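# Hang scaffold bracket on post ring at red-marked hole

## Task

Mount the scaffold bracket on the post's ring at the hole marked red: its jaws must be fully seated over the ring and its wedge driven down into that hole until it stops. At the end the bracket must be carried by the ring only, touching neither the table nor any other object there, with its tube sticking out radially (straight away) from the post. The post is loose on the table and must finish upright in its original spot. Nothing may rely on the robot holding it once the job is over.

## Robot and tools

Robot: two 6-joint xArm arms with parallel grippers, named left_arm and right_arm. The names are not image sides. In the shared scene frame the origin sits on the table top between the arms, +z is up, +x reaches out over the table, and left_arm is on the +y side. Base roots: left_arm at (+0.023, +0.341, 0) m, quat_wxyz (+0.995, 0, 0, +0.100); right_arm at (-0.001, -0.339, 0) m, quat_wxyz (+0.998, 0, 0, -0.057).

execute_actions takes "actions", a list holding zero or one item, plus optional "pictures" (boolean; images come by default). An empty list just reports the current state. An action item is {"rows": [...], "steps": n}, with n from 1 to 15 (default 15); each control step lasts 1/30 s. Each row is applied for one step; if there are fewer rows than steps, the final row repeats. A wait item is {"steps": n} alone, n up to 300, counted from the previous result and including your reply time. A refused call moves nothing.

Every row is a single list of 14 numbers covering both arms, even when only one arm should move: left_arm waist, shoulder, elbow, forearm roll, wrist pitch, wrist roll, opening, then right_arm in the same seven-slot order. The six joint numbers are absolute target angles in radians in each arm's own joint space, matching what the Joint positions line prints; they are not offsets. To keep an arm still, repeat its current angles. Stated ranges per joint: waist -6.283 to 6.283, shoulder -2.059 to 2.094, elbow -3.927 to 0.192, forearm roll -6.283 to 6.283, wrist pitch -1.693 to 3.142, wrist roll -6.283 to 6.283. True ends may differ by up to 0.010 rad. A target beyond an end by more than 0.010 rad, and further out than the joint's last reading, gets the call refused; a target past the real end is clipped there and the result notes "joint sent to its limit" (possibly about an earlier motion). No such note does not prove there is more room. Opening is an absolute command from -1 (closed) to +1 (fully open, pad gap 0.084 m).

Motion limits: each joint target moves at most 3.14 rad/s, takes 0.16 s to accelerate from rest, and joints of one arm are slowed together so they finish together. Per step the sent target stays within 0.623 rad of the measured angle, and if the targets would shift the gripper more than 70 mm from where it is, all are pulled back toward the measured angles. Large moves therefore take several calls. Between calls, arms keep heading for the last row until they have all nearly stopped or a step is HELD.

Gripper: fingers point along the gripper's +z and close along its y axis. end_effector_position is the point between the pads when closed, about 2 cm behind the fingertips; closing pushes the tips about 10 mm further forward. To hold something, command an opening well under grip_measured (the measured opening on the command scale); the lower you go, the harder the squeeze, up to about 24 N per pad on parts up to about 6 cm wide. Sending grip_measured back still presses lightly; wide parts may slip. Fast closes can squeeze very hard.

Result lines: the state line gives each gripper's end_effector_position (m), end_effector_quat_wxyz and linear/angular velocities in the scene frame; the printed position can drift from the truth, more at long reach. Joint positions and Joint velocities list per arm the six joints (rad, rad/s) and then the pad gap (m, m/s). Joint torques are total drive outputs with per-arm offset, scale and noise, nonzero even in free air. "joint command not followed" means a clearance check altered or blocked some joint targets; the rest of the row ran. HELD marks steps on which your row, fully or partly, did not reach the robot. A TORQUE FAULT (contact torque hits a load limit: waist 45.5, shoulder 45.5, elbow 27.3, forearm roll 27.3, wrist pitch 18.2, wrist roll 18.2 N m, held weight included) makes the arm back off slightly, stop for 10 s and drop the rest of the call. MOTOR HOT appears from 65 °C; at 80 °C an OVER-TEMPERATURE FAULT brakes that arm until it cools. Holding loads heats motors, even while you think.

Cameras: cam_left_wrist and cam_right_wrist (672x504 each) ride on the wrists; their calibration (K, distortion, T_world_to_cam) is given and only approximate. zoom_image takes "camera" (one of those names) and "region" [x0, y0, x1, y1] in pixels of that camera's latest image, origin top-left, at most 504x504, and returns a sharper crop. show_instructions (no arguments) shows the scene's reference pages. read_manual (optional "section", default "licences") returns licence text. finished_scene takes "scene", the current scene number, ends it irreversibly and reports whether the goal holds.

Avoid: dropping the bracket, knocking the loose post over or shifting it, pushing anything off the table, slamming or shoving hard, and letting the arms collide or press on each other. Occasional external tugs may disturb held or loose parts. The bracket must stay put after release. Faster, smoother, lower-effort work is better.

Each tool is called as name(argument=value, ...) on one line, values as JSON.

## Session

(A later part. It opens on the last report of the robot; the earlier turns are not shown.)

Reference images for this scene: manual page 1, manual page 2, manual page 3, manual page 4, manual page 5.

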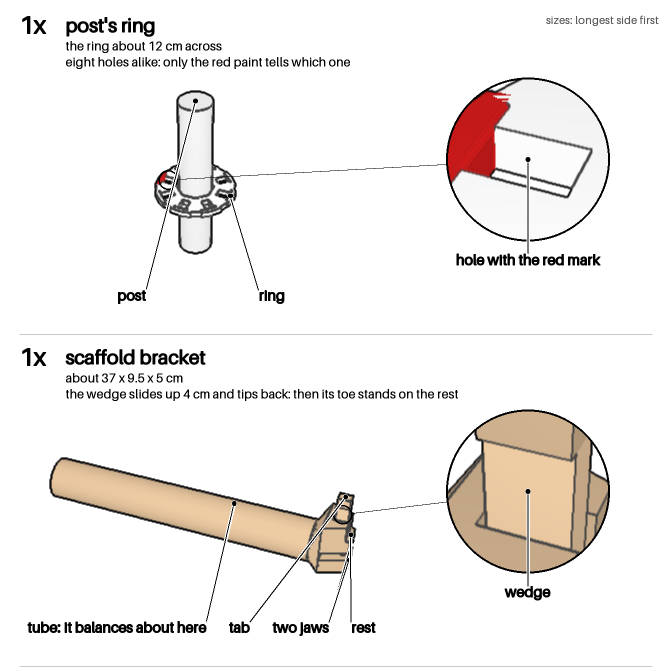

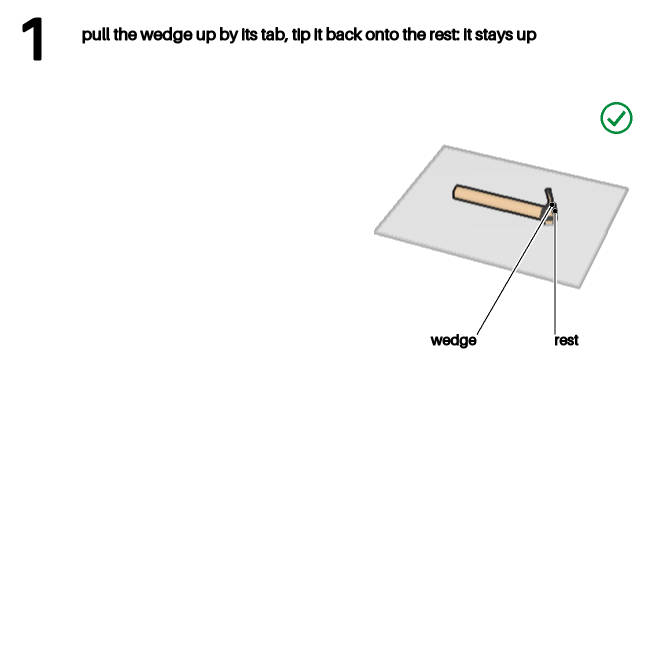

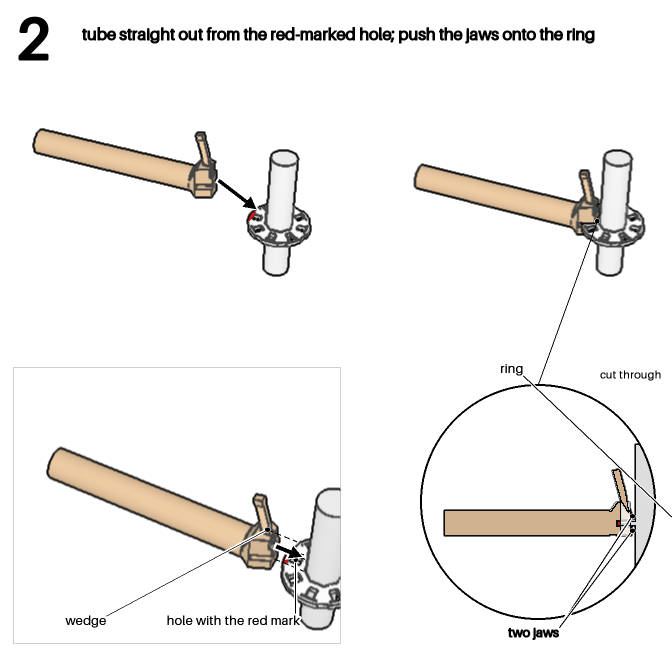

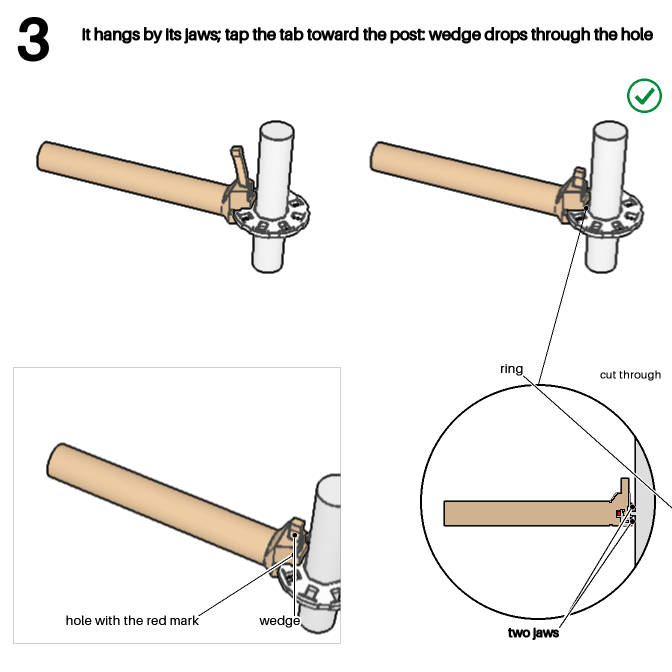

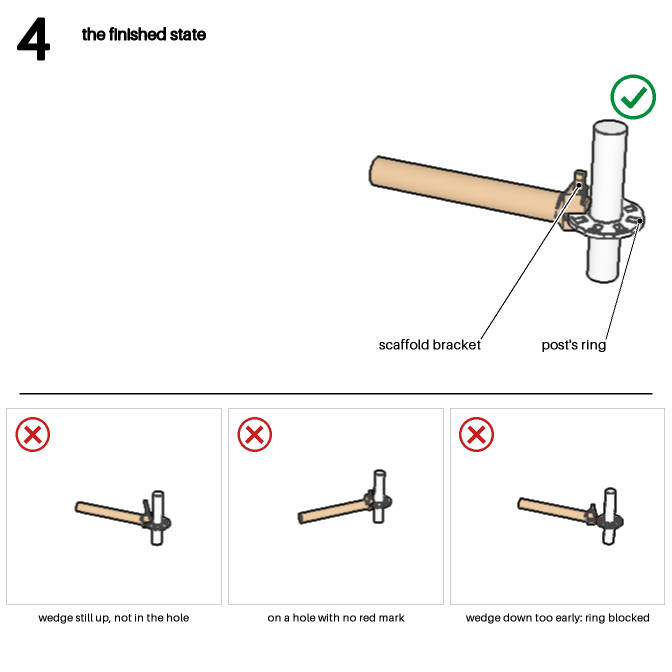

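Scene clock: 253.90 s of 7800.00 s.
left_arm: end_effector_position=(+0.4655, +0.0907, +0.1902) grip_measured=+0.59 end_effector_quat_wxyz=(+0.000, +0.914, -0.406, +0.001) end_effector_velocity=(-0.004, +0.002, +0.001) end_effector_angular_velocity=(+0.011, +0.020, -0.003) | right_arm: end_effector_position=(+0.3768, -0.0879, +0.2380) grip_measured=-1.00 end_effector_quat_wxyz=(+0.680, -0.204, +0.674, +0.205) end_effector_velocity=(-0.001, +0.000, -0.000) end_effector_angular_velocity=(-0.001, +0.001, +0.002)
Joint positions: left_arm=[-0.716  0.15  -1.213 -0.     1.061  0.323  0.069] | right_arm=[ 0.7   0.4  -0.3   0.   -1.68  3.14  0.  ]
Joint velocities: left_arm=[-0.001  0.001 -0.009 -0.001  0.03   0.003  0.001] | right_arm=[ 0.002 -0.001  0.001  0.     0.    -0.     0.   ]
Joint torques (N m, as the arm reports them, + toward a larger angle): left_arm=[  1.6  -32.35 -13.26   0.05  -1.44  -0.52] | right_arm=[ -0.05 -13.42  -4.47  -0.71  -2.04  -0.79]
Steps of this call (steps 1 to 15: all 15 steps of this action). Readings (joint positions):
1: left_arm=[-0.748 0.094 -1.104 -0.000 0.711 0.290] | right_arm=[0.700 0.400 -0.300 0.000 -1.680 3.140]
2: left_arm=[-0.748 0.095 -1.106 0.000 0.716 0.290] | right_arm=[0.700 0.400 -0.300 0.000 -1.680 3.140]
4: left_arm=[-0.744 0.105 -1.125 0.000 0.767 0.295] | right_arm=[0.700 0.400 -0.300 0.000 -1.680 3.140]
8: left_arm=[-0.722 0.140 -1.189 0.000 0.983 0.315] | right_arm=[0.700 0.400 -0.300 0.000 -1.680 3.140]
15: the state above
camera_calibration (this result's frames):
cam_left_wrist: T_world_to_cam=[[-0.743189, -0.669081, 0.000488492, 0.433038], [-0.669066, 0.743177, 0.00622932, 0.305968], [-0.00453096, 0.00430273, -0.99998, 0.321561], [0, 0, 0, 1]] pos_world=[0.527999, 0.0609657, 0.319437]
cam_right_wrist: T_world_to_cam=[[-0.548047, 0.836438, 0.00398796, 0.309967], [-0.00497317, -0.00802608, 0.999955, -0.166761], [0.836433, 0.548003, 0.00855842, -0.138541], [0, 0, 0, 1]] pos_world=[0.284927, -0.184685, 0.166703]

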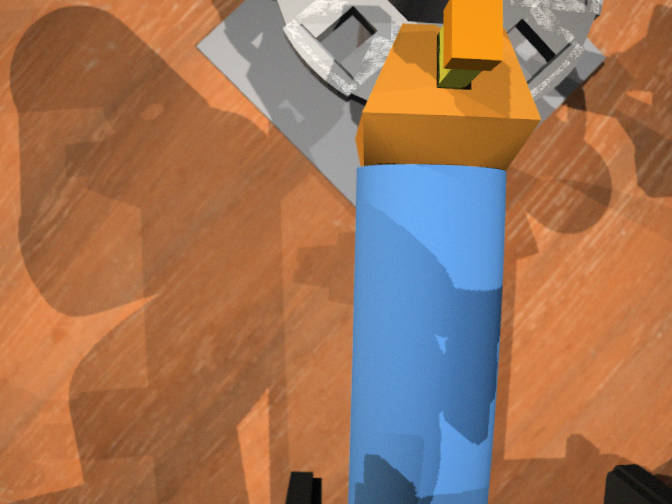

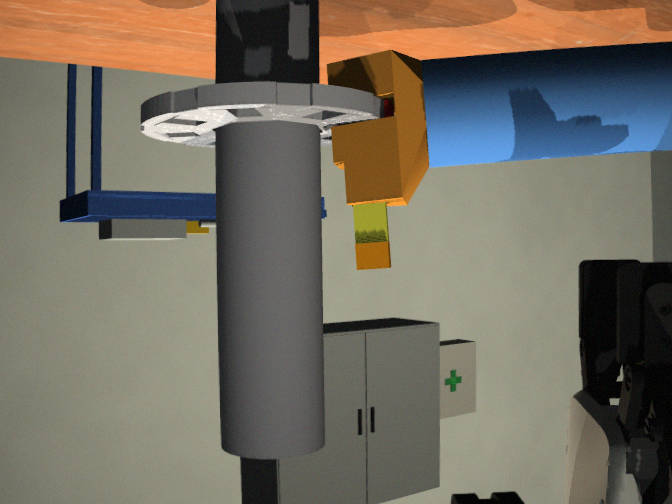

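execute_actions(actions=[{"rows":[[-0.7155,0.17,-1.193,0,1.023,0.3228,0.7,0.7,0.4,-0.3,0,-1.68,3.14,-1],[-0.7155,0.17,-1.193,0,1.023,0.3228,0.7,0.7,0.4,-0.3,0,-1.68,3.14,-1],[-0.7155,0.2,-1.16,0,0.96,0.3228,0.7,0.7,0.4,-0.3,0,-1.68,3.14,-1],[-0.7155,0.2,-1.16,0,0.96,0.3228,0.7,0.7,0.4,-0.3,0,-1.68,3.14,-1],[-0.7155,0.2,-1.16,0,0.96,0.3228,0.7,0.7,0.4,-0.3,0,-1.68,3.14,-1],[-0.7155,0.23,-1.133,0,0.903,0.3228,0.7,0.7,0.4,-0.3,0,-1.68,3.14,-1],[-0.7155,0.23,-1.133,0,0.903,0.3228,0.7,0.7,0.4,-0.3,0,-1.68,3.14,-1],[-0.7155,0.23,-1.133,0,0.903,0.3228,0.7,0.7,0.4,-0.3,0,-1.68,3.14,-1],[-0.7155,0.255,-1.112,0,0.857,0.3228,0.7,0.7,0.4,-0.3,0,-1.68,3.14,-1]],"steps":15}], pictures=false)

execute_actions(actions=[{"rows":[[-0.7155,0.255,-1.112,0,0.857,0.3228,0.6,0.7,0.4,-0.3,0,-1.68,3.14,-1],[-0.7155,0.255,-1.112,0,0.857,0.3228,0.5,0.7,0.4,-0.3,0,-1.68,3.14,-1],[-0.7155,0.255,-1.112,0,0.857,0.3228,0.4,0.7,0.4,-0.3,0,-1.68,3.14,-1],[-0.7155,0.255,-1.112,0,0.857,0.3228,0.33,0.7,0.4,-0.3,0,-1.68,3.14,-1],[-0.7155,0.255,-1.112,0,0.857,0.3228,0.27,0.7,0.4,-0.3,0,-1.68,3.14,-1],[-0.7155,0.255,-1.112,0,0.857,0.3228,0.22,0.7,0.4,-0.3,0,-1.68,3.14,-1],[-0.7155,0.255,-1.112,0,0.857,0.3228,0.18,0.7,0.4,-0.3,0,-1.68,3.14,-1],[-0.7155,0.255,-1.112,0,0.857,0.3228,0.14,0.7,0.4,-0.3,0,-1.68,3.14,-1],[-0.7155,0.255,-1.112,0,0.857,0.3228,0.1,0.7,0.4,-0.3,0,-1.68,3.14,-1],[-0.7155,0.255,-1.112,0,0.857,0.3228,0.05,0.7,0.4,-0.3,0,-1.68,3.14,-1],[-0.7155,0.255,-1.112,0,0.857,0.3228,-0.1,0.7,0.4,-0.3,0,-1.68,3.14,-1],[-0.7155,0.255,-1.112,0,0.857,0.3228,-0.4,0.7,0.4,-0.3,0,-1.68,3.14,-1],[-0.7155,0.255,-1.112,0,0.857,0.3228,-1,0.7,0.4,-0.3,0,-1.68,3.14,-1]],"steps":15}], pictures=false)

execute_actions(actions=[{"rows":[[-0.7148,0.2522,-1.1081,0,0.8559,0.3235,-1,0.7,0.4,-0.3,0,-1.68,3.14,-1],[-0.7148,0.2522,-1.1081,0,0.8559,0.3235,-1,0.7,0.4,-0.3,0,-1.68,3.14,-1],[-0.7142,0.2494,-1.1042,0,0.8548,0.3241,-1,0.7,0.4,-0.3,0,-1.68,3.14,-1],[-0.7142,0.2494,-1.1042,0,0.8548,0.3241,-1,0.7,0.4,-0.3,0,-1.68,3.14,-1],[-0.7135,0.2465,-1.1003,0,0.8538,0.3248,-1,0.7,0.4,-0.3,0,-1.68,3.14,-1],[-0.7135,0.2465,-1.1003,0,0.8538,0.3248,-1,0.7,0.4,-0.3,0,-1.68,3.14,-1],[-0.7129,0.2437,-1.0964,0,0.8527,0.3254,-1,0.7,0.4,-0.3,0,-1.68,3.14,-1],[-0.7129,0.2437,-1.0964,0,0.8527,0.3254,-1,0.7,0.4,-0.3,0,-1.68,3.14,-1],[-0.7122,0.2409,-1.0926,0,0.8517,0.3261,-1,0.7,0.4,-0.3,0,-1.68,3.14,-1],[-0.7122,0.2409,-1.0926,0,0.8517,0.3261,-1,0.7,0.4,-0.3,0,-1.68,3.14,-1],[-0.7115,0.2381,-1.0887,0,0.8506,0.3268,-1,0.7,0.4,-0.3,0,-1.68,3.14,-1],[-0.7115,0.2381,-1.0887,0,0.8506,0.3268,-1,0.7,0.4,-0.3,0,-1.68,3.14,-1],[-0.7109,0.2353,-1.0848,0,0.8495,0.3274,-1,0.7,0.4,-0.3,0,-1.68,3.14,-1]],"steps":15}])

Scene clock: 265.23 s of 7800.00 s.
left_arm: end_effector_position=(+0.4648, +0.0913, +0.1133) grip_measured=+0.70 end_effector_quat_wxyz=(-0.000, +0.914, -0.406, -0.003) end_effector_velocity=(+0.006, -0.003, -0.036) end_effector_angular_velocity=(-0.017, -0.030, -0.000) | right_arm: end_effector_position=(+0.3768, -0.0879, +0.2380) grip_measured=-1.00 end_effector_quat_wxyz=(+0.680, -0.204, +0.674, +0.205) end_effector_velocity=(+0.000, +0.000, +0.000) end_effector_angular_velocity=(+0.001, -0.000, -0.000)
Joint positions: left_arm=[-0.716  0.252 -1.114  0.     0.867  0.323  0.073] | right_arm=[ 0.7   0.4  -0.3   0.   -1.68  3.14  0.  ]
Joint velocities: left_arm=[-0.     0.058  0.044  0.    -0.136 -0.     0.   ] | right_arm=[ 0.    -0.001 -0.     0.    -0.     0.001  0.   ]
Joint torques (N m, as the arm reports them, + toward a larger angle): left_arm=[  1.45 -38.74 -14.1    0.04  -1.61  -0.5 ] | right_arm=[ -0.05 -13.04  -4.7   -0.43  -2.12  -0.76]
Steps of this call (steps 1 to 15: the robot went on to your last target; steps 16 to 90: nothing new was sent; then 7.83 s passed at rest; steps 91 to 105: all 15 steps of this action). Readings (joint positions):
91: left_arm=[-0.715 0.150 -1.213 -0.000 1.063 0.323] | right_arm=[0.700 0.400 -0.300 -0.000 -1.680 3.140]
92: left_arm=[-0.715 0.151 -1.212 -0.000 1.059 0.323] | right_arm=[0.700 0.400 -0.300 0.000 -1.680 3.140]
94: left_arm=[-0.715 0.160 -1.203 -0.000 1.037 0.323] | right_arm=[0.700 0.400 -0.300 -0.000 -1.680 3.140]
98: left_arm=[-0.716 0.199 -1.162 0.000 0.965 0.323] | right_arm=[0.700 0.400 -0.300 -0.000 -1.680 3.140]
105: the state above

Scene clock: 265.73 s of 7800.00 s.
left_arm: end_effector_position=(+0.4663, +0.0907, +0.1122) grip_measured=+0.13 end_effector_quat_wxyz=(-0.000, +0.914, -0.406, +0.001) end_effector_velocity=(+0.000, +0.000, -0.000) end_effector_angular_velocity=(-0.001, +0.000, +0.001) | right_arm: end_effector_position=(+0.3768, -0.0879, +0.2380) grip_measured=-1.00 end_effector_quat_wxyz=(+0.680, -0.204, +0.674, +0.205) end_effector_velocity=(-0.000, -0.000, -0.000) end_effector_angular_velocity=(-0.001, +0.001, +0.000)
Joint positions: left_arm=[-0.715  0.254 -1.113  0.     0.857  0.323  0.05 ] | right_arm=[ 0.7   0.4  -0.3   0.   -1.68  3.14  0.  ]
Joint velocities: left_arm=[ 0.001  0.001 -0.    -0.001 -0.001  0.001  0.   ] | right_arm=[ 0.    -0.     0.001 -0.     0.     0.     0.   ]
Joint torques (N m, as the arm reports them, + toward a larger angle): left_arm=[  0.35 -32.16 -11.97  -0.39  -1.56  -0.53] | right_arm=[ -0.4  -12.93  -4.62  -0.61  -2.04  -0.87]
Steps of this call (steps 1 to 15: all 15 steps of this action). Readings (joint positions):
1: left_arm=[-0.716 0.253 -1.113 0.000 0.864 0.323] | right_arm=[0.700 0.400 -0.300 -0.000 -1.680 3.140]
2: left_arm=[-0.716 0.254 -1.113 0.000 0.861 0.323] | right_arm=[0.700 0.400 -0.300 -0.000 -1.680 3.140]
4: left_arm=[-0.715 0.254 -1.114 -0.000 0.858 0.323] | right_arm=[0.700 0.400 -0.300 -0.000 -1.680 3.140]
8: left_arm=[-0.715 0.254 -1.113 -0.000 0.857 0.323] | right_arm=[0.700 0.400 -0.300 -0.000 -1.680 3.140]
15: the state above

Scene clock: 266.23 s of 7800.00 s.
left_arm: end_effector_position=(+0.4626, +0.0944, +0.1121) grip_measured=+0.13 end_effector_quat_wxyz=(+0.000, +0.914, -0.407, +0.001) end_effector_velocity=(-0.011, +0.012, -0.000) end_effector_angular_velocity=(+0.005, +0.007, -0.000) | right_arm: end_effector_position=(+0.3768, -0.0879, +0.2380) grip_measured=-1.00 end_effector_quat_wxyz=(+0.680, -0.204, +0.674, +0.205) end_effector_velocity=(-0.001, +0.001, +0.000) end_effector_angular_velocity=(+0.000, -0.001, +0.002)
Joint positions: left_arm=[-0.712  0.239 -1.09  -0.     0.85   0.327  0.05 ] | right_arm=[ 0.7   0.4  -0.3   0.   -1.68  3.14  0.  ]
Joint velocities: left_arm=[ 0.01  -0.04   0.054  0.001 -0.006  0.009  0.   ] | right_arm=[ 0.002 -0.     0.     0.    -0.001 -0.     0.   ]
Joint torques (N m, as the arm reports them, + toward a larger angle): left_arm=[  3.24 -34.2   -9.54   0.73   1.25  -0.6 ] | right_arm=[ -0.04 -13.15  -4.47  -0.59  -2.04  -0.9 ]
Steps of this call (steps 1 to 15: all 15 steps of this action). Readings (joint positions):
1: left_arm=[-0.715 0.254 -1.113 0.000 0.857 0.323] | right_arm=[0.700 0.400 -0.300 0.000 -1.680 3.140]
2: left_arm=[-0.715 0.254 -1.112 0.000 0.857 0.323] | right_arm=[0.700 0.400 -0.300 0.000 -1.680 3.140]
4: left_arm=[-0.715 0.253 -1.110 -0.000 0.855 0.323] | right_arm=[0.700 0.400 -0.300 0.000 -1.680 3.140]
8: left_arm=[-0.715 0.249 -1.105 -0.001 0.851 0.324] | right_arm=[0.700 0.400 -0.300 -0.000 -1.680 3.140]
15: the state above
camera_calibration (this result's frames):
cam_left_wrist: T_world_to_cam=[[-0.743514, -0.66872, 0.000797839, 0.433401], [-0.668701, 0.743502, 0.00665181, 0.301462], [-0.00504139, 0.0044122, -0.999978, 0.243658], [0, 0, 0, 1]] pos_world=[0.525056, 0.0646113, 0.241302]
cam_right_wrist: T_world_to_cam=[[-0.548047, 0.836438, 0.00398795, 0.309967], [-0.00497307, -0.008026, 0.999955, -0.166761], [0.836432, 0.548003, 0.00855829, -0.138541], [0, 0, 0, 1]] pos_world=[0.284927, -0.184685, 0.166703]

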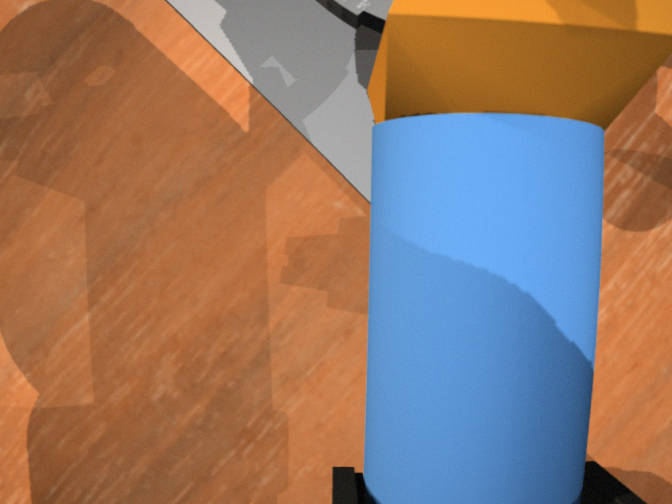

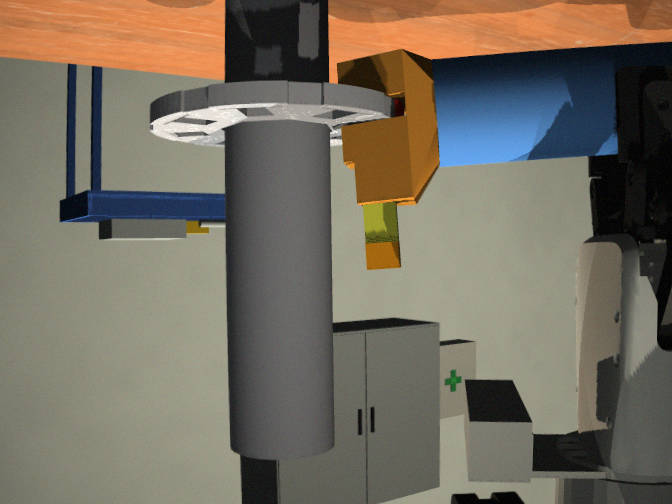

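Sliding cleanly. Continue to 14 mm.

execute_actions(actions=[{"rows":[[-0.7102,0.2324,-1.0809,0,0.8485,0.3281,-1,0.7,0.4,-0.3,0,-1.68,3.14,-1],[-0.7102,0.2324,-1.0809,0,0.8485,0.3281,-1,0.7,0.4,-0.3,0,-1.68,3.14,-1],[-0.7096,0.2296,-1.077,0,0.8474,0.3287,-1,0.7,0.4,-0.3,0,-1.68,3.14,-1],[-0.7096,0.2296,-1.077,0,0.8474,0.3287,-1,0.7,0.4,-0.3,0,-1.68,3.14,-1],[-0.7089,0.2268,-1.0731,0,0.8463,0.3294,-1,0.7,0.4,-0.3,0,-1.68,3.14,-1],[-0.7089,0.2268,-1.0731,0,0.8463,0.3294,-1,0.7,0.4,-0.3,0,-1.68,3.14,-1],[-0.7082,0.224,-1.0692,0,0.8452,0.3301,-1,0.7,0.4,-0.3,0,-1.68,3.14,-1],[-0.7082,0.224,-1.0692,0,0.8452,0.3301,-1,0.7,0.4,-0.3,0,-1.68,3.14,-1],[-0.7076,0.2212,-1.0653,0,0.8441,0.3307,-1,0.7,0.4,-0.3,0,-1.68,3.14,-1],[-0.7076,0.2212,-1.0653,0,0.8441,0.3307,-1,0.7,0.4,-0.3,0,-1.68,3.14,-1],[-0.7069,0.2183,-1.0614,0,0.8431,0.3314,-1,0.7,0.4,-0.3,0,-1.68,3.14,-1],[-0.7069,0.2183,-1.0614,0,0.8431,0.3314,-1,0.7,0.4,-0.3,0,-1.68,3.14,-1],[-0.7063,0.2155,-1.0575,0,0.842,0.332,-1,0.7,0.4,-0.3,0,-1.68,3.14,-1]],"steps":15}], pictures=false)

execute_actions(actions=[{"steps":12}], pictures=false)

execute_actions(actions=[{"rows":[[-0.7072,0.2197,-1.0633,0,0.8436,0.3311,-1,0.7,0.4,-0.3,0,-1.68,3.14,-1]],"steps":12}], pictures=false)

execute_actions(actions=[{"rows":[[-0.7072,0.2197,-1.0633,0,0.8436,0.3311,0,0.7,0.4,-0.3,0,-1.68,3.14,-1],[-0.7072,0.2197,-1.0633,0,0.8436,0.3311,0.1,0.7,0.4,-0.3,0,-1.68,3.14,-1],[-0.7072,0.2197,-1.0633,0,0.8436,0.3311,0.15,0.7,0.4,-0.3,0,-1.68,3.14,-1],[-0.7072,0.2197,-1.0633,0,0.8436,0.3311,0.2,0.7,0.4,-0.3,0,-1.68,3.14,-1],[-0.7072,0.2197,-1.0633,0,0.8436,0.3311,0.3,0.7,0.4,-0.3,0,-1.68,3.14,-1],[-0.7072,0.2197,-1.0633,0,0.8436,0.3311,0.7,0.7,0.4,-0.3,0,-1.68,3.14,-1]],"steps":12}], pictures=false)

execute_actions(actions=[{"rows":[[-0.7072,0.112,-1.165,0,1.053,0.3311,0.7,0.7,0.4,-0.3,0,-1.68,3.14,-1]],"steps":15}])

Scene clock: 273.97 s of 7800.00 s.
left_arm: end_effector_position=(+0.4578, +0.1003, +0.1118) grip_measured=+0.13 end_effector_quat_wxyz=(-0.000, +0.914, -0.406, +0.000) end_effector_velocity=(-0.009, +0.010, -0.000) end_effector_angular_velocity=(+0.003, +0.001, -0.002) | right_arm: end_effector_position=(+0.3768, -0.0879, +0.2380) grip_measured=-1.00 end_effector_quat_wxyz=(+0.680, -0.204, +0.674, +0.205) end_effector_velocity=(-0.000, +0.000, +0.000) end_effector_angular_velocity=(+0.000, -0.000, +0.000)
Joint positions: left_arm=[-0.707  0.219 -1.062  0.     0.843  0.331  0.05 ] | right_arm=[ 0.7   0.4  -0.3   0.   -1.68  3.14  0.  ]
Joint velocities: left_arm=[ 0.009 -0.038  0.052  0.003 -0.012  0.008  0.   ] | right_arm=[ 0.001 -0.001  0.001  0.    -0.     0.     0.   ]
Joint torques (N m, as the arm reports them, + toward a larger angle): left_arm=[  3.69 -29.16  -7.95   0.92   2.12  -0.46] | right_arm=[ -0.15 -12.79  -4.54  -0.48  -2.04  -0.67]
Steps of this call (steps 1 to 15: the robot went on to your last target; steps 16 to 90: nothing new was sent; then 4.23 s passed at rest; steps 91 to 105: all 15 steps of this action). Readings (joint positions):
91: left_arm=[-0.711 0.235 -1.085 -0.000 0.849 0.327] | right_arm=[0.700 0.400 -0.300 -0.000 -1.680 3.140]
92: left_arm=[-0.711 0.235 -1.084 -0.000 0.849 0.328] | right_arm=[0.700 0.400 -0.300 -0.000 -1.680 3.140]
94: left_arm=[-0.711 0.234 -1.082 -0.000 0.848 0.328] | right_arm=[0.700 0.400 -0.300 0.000 -1.680 3.140]
98: left_arm=[-0.709 0.228 -1.075 0.000 0.847 0.329] | right_arm=[0.700 0.400 -0.300 -0.000 -1.680 3.140]
105: the state above

Scene clock: 274.37 s of 7800.00 s.
left_arm: end_effector_position=(+0.4570, +0.1011, +0.1117) grip_measured=+0.13 end_effector_quat_wxyz=(+0.000, +0.914, -0.406, +0.000) end_effector_velocity=(-0.001, -0.000, +0.000) end_effector_angular_velocity=(-0.001, +0.001, -0.000) | right_arm: end_effector_position=(+0.3768, -0.0879, +0.2380) grip_measured=-1.00 end_effector_quat_wxyz=(+0.680, -0.204, +0.674, +0.205) end_effector_velocity=(+0.000, -0.000, -0.000) end_effector_angular_velocity=(-0.001, +0.001, -0.001)
Joint positions: left_arm=[-0.706  0.216 -1.058  0.     0.842  0.332  0.05 ] | right_arm=[ 0.7   0.4  -0.3  -0.   -1.68  3.14  0.  ]
Joint velocities: left_arm=[-0.001 -0.001  0.    -0.002  0.001  0.001 -0.   ] | right_arm=[-0.001  0.     0.001  0.     0.    -0.     0.   ]
Joint torques (N m, as the arm reports them, + toward a larger angle): left_arm=[  3.23 -29.41  -7.28   0.79   2.17  -0.4 ] | right_arm=[  0.1  -13.04  -4.39  -0.61  -2.15  -0.75]
Steps of this call (steps 1 to 12: the robot went on to your last target). Readings (joint positions):
1: left_arm=[-0.706 0.218 -1.061 0.000 0.843 0.331] | right_arm=[0.700 0.400 -0.300 -0.000 -1.680 3.140]
2: left_arm=[-0.706 0.217 -1.060 0.000 0.843 0.331] | right_arm=[0.700 0.400 -0.300 -0.000 -1.680 3.140]
4: left_arm=[-0.706 0.216 -1.058 0.000 0.842 0.332] | right_arm=[0.700 0.400 -0.300 -0.000 -1.680 3.140]
8: left_arm=[-0.706 0.216 -1.058 0.000 0.842 0.332] | right_arm=[0.700 0.400 -0.300 0.000 -1.680 3.140]
12: the state above

Scene clock: 274.77 s of 7800.00 s.
left_arm: end_effector_position=(+0.4573, +0.1007, +0.1117) grip_measured=+0.13 end_effector_quat_wxyz=(-0.000, +0.914, -0.406, -0.001) end_effector_velocity=(+0.001, -0.000, +0.000) end_effector_angular_velocity=(-0.001, -0.001, -0.000) | right_arm: end_effector_position=(+0.3768, -0.0879, +0.2380) grip_measured=-1.00 end_effector_quat_wxyz=(+0.680, -0.204, +0.674, +0.205) end_effector_velocity=(+0.000, -0.000, +0.001) end_effector_angular_velocity=(+0.002, -0.001, -0.001)
Joint positions: left_arm=[-0.707  0.219 -1.062  0.     0.846  0.331  0.05 ] | right_arm=[ 0.7   0.4  -0.3  -0.   -1.68  3.14  0.  ]
Joint velocities: left_arm=[-0.     0.001 -0.002 -0.    -0.001  0.     0.   ] | right_arm=[-0.001 -0.001 -0.     0.    -0.     0.001  0.   ]
Joint torques (N m, as the arm reports them, + toward a larger angle): left_arm=[  1.09 -24.4   -8.9   -0.17  -0.88  -0.55] | right_arm=[ -0.18 -13.04  -4.68  -0.52  -2.07  -0.8 ]
Steps of this call (steps 1 to 12: all 12 steps of this action). Readings (joint positions):
1: left_arm=[-0.706 0.216 -1.058 0.000 0.842 0.332] | right_arm=[0.700 0.400 -0.300 0.000 -1.680 3.140]
2: left_arm=[-0.706 0.216 -1.058 0.000 0.842 0.332] | right_arm=[0.700 0.400 -0.300 -0.000 -1.680 3.140]
4: left_arm=[-0.706 0.217 -1.060 0.000 0.844 0.331] | right_arm=[0.700 0.400 -0.300 0.000 -1.680 3.140]
8: left_arm=[-0.706 0.218 -1.062 0.000 0.846 0.331] | right_arm=[0.700 0.400 -0.300 0.000 -1.680 3.140]
12: the state above

Scene clock: 275.17 s of 7800.00 s.
left_arm: end_effector_position=(+0.4564, +0.1007, +0.1095) grip_measured=+0.67 end_effector_quat_wxyz=(-0.000, +0.914, -0.406, -0.003) end_effector_velocity=(+0.015, -0.008, +0.021) end_effector_angular_velocity=(-0.025, -0.047, +0.000) | right_arm: end_effector_position=(+0.3768, -0.0879, +0.2380) grip_measured=-1.00 end_effector_quat_wxyz=(+0.680, -0.204, +0.674, +0.205) end_effector_velocity=(+0.000, -0.000, +0.000) end_effector_angular_velocity=(-0.000, -0.000, -0.000)
Joint positions: left_arm=[-0.707  0.222 -1.061 -0.     0.844  0.331  0.072] | right_arm=[ 0.7   0.4  -0.3   0.   -1.68  3.14  0.  ]
Joint velocities: left_arm=[ 0.001 -0.018 -0.031  0.001 -0.005 -0.     0.013] | right_arm=[-0.001 -0.     0.    -0.    -0.    -0.     0.   ]
Joint torques (N m, as the arm reports them, + toward a larger angle): left_arm=[  1.32 -32.79 -12.32   0.05  -1.37  -0.53] | right_arm=[ -0.37 -12.96  -4.55  -0.53  -2.07  -0.7 ]
Steps of this call (steps 1 to 12: all 12 steps of this action). Readings (joint positions):
1: left_arm=[-0.707 0.219 -1.062 0.000 0.846 0.331] | right_arm=[0.700 0.400 -0.300 -0.000 -1.680 3.140]
2: left_arm=[-0.707 0.219 -1.062 0.000 0.846 0.331] | right_arm=[0.700 0.400 -0.300 -0.000 -1.680 3.140]
4: left_arm=[-0.707 0.219 -1.062 0.000 0.846 0.331] | right_arm=[0.700 0.400 -0.300 -0.000 -1.680 3.140]
8: left_arm=[-0.707 0.222 -1.059 -0.000 0.845 0.331] | right_arm=[0.700 0.400 -0.300 0.000 -1.680 3.140]
12: the state above

Scene clock: 275.67 s of 7800.00 s.
left_arm: end_effector_position=(+0.4563, +0.1008, +0.1877) grip_measured=+0.70 end_effector_quat_wxyz=(-0.000, +0.914, -0.406, -0.002) end_effector_velocity=(+0.000, +0.000, +0.005) end_effector_angular_velocity=(+0.001, +0.002, +0.000) | right_arm: end_effector_position=(+0.3768, -0.0879, +0.2380) grip_measured=-1.00 end_effector_quat_wxyz=(+0.680, -0.204, +0.674, +0.205) end_effector_velocity=(+0.000, +0.000, +0.000) end_effector_angular_velocity=(+0.001, -0.001, +0.000)
Joint positions: left_arm=[-0.707  0.114 -1.162  0.     1.052  0.331  0.073] | right_arm=[ 0.7   0.4  -0.3   0.   -1.68  3.14  0.  ]
Joint velocities: left_arm=[ 0.    -0.003 -0.011 -0.     0.017  0.     0.   ] | right_arm=[ 0.     0.    -0.001  0.    -0.    -0.     0.   ]
Joint torques (N m, as the arm reports them, + toward a larger angle): left_arm=[  1.38 -32.68 -14.05   0.03  -1.63  -0.54] | right_arm=[ -0.16 -13.    -4.63  -0.68  -2.16  -0.66]
Steps of this call (steps 1 to 15: all 15 steps of this action). Readings (joint positions):
1: left_arm=[-0.707 0.221 -1.061 -0.000 0.844 0.331] | right_arm=[0.700 0.400 -0.300 -0.000 -1.680 3.140]
2: left_arm=[-0.707 0.219 -1.063 -0.000 0.849 0.331] | right_arm=[0.700 0.400 -0.300 0.000 -1.680 3.140]
4: left_arm=[-0.707 0.197 -1.081 0.000 0.899 0.331] | right_arm=[0.700 0.400 -0.300 -0.000 -1.680 3.140]
8: left_arm=[-0.707 0.125 -1.156 -0.000 1.016 0.331] | right_arm=[0.700 0.400 -0.300 -0.000 -1.680 3.140]
15: the state above
camera_calibration (this result's frames):
cam_left_wrist: T_world_to_cam=[[-0.743136, -0.669135, 0.00268795, 0.432508], [-0.669058, 0.743101, 0.0127683, 0.291019], [-0.0105411, 0.00769016, -0.999915, 0.321332], [0, 0, 0, 1]] pos_world=[0.519508, 0.0706794, 0.316426]
cam_right_wrist: T_world_to_cam=[[-0.548047, 0.836438, 0.00398801, 0.309967], [-0.00497309, -0.00802608, 0.999955, -0.166761], [0.836432, 0.548003, 0.00855835, -0.138541], [0, 0, 0, 1]] pos_world=[0.284927, -0.184685, 0.166703]

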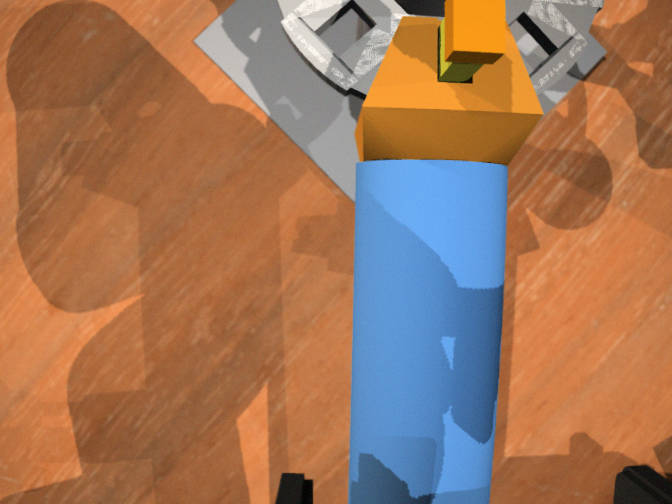

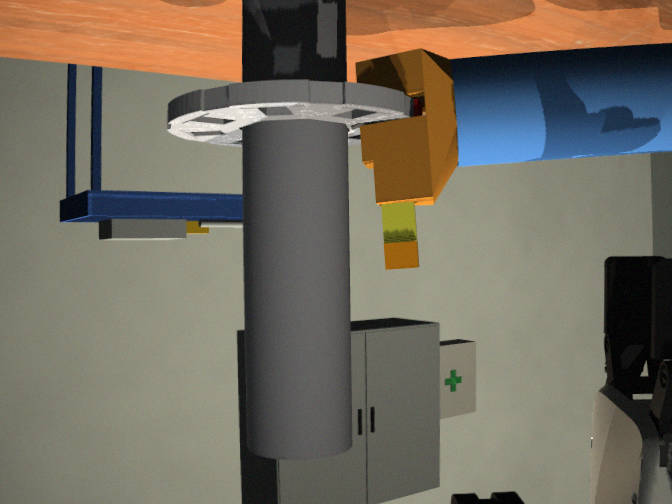

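finished_scene(scene=2)

The scene is finished: the task was done.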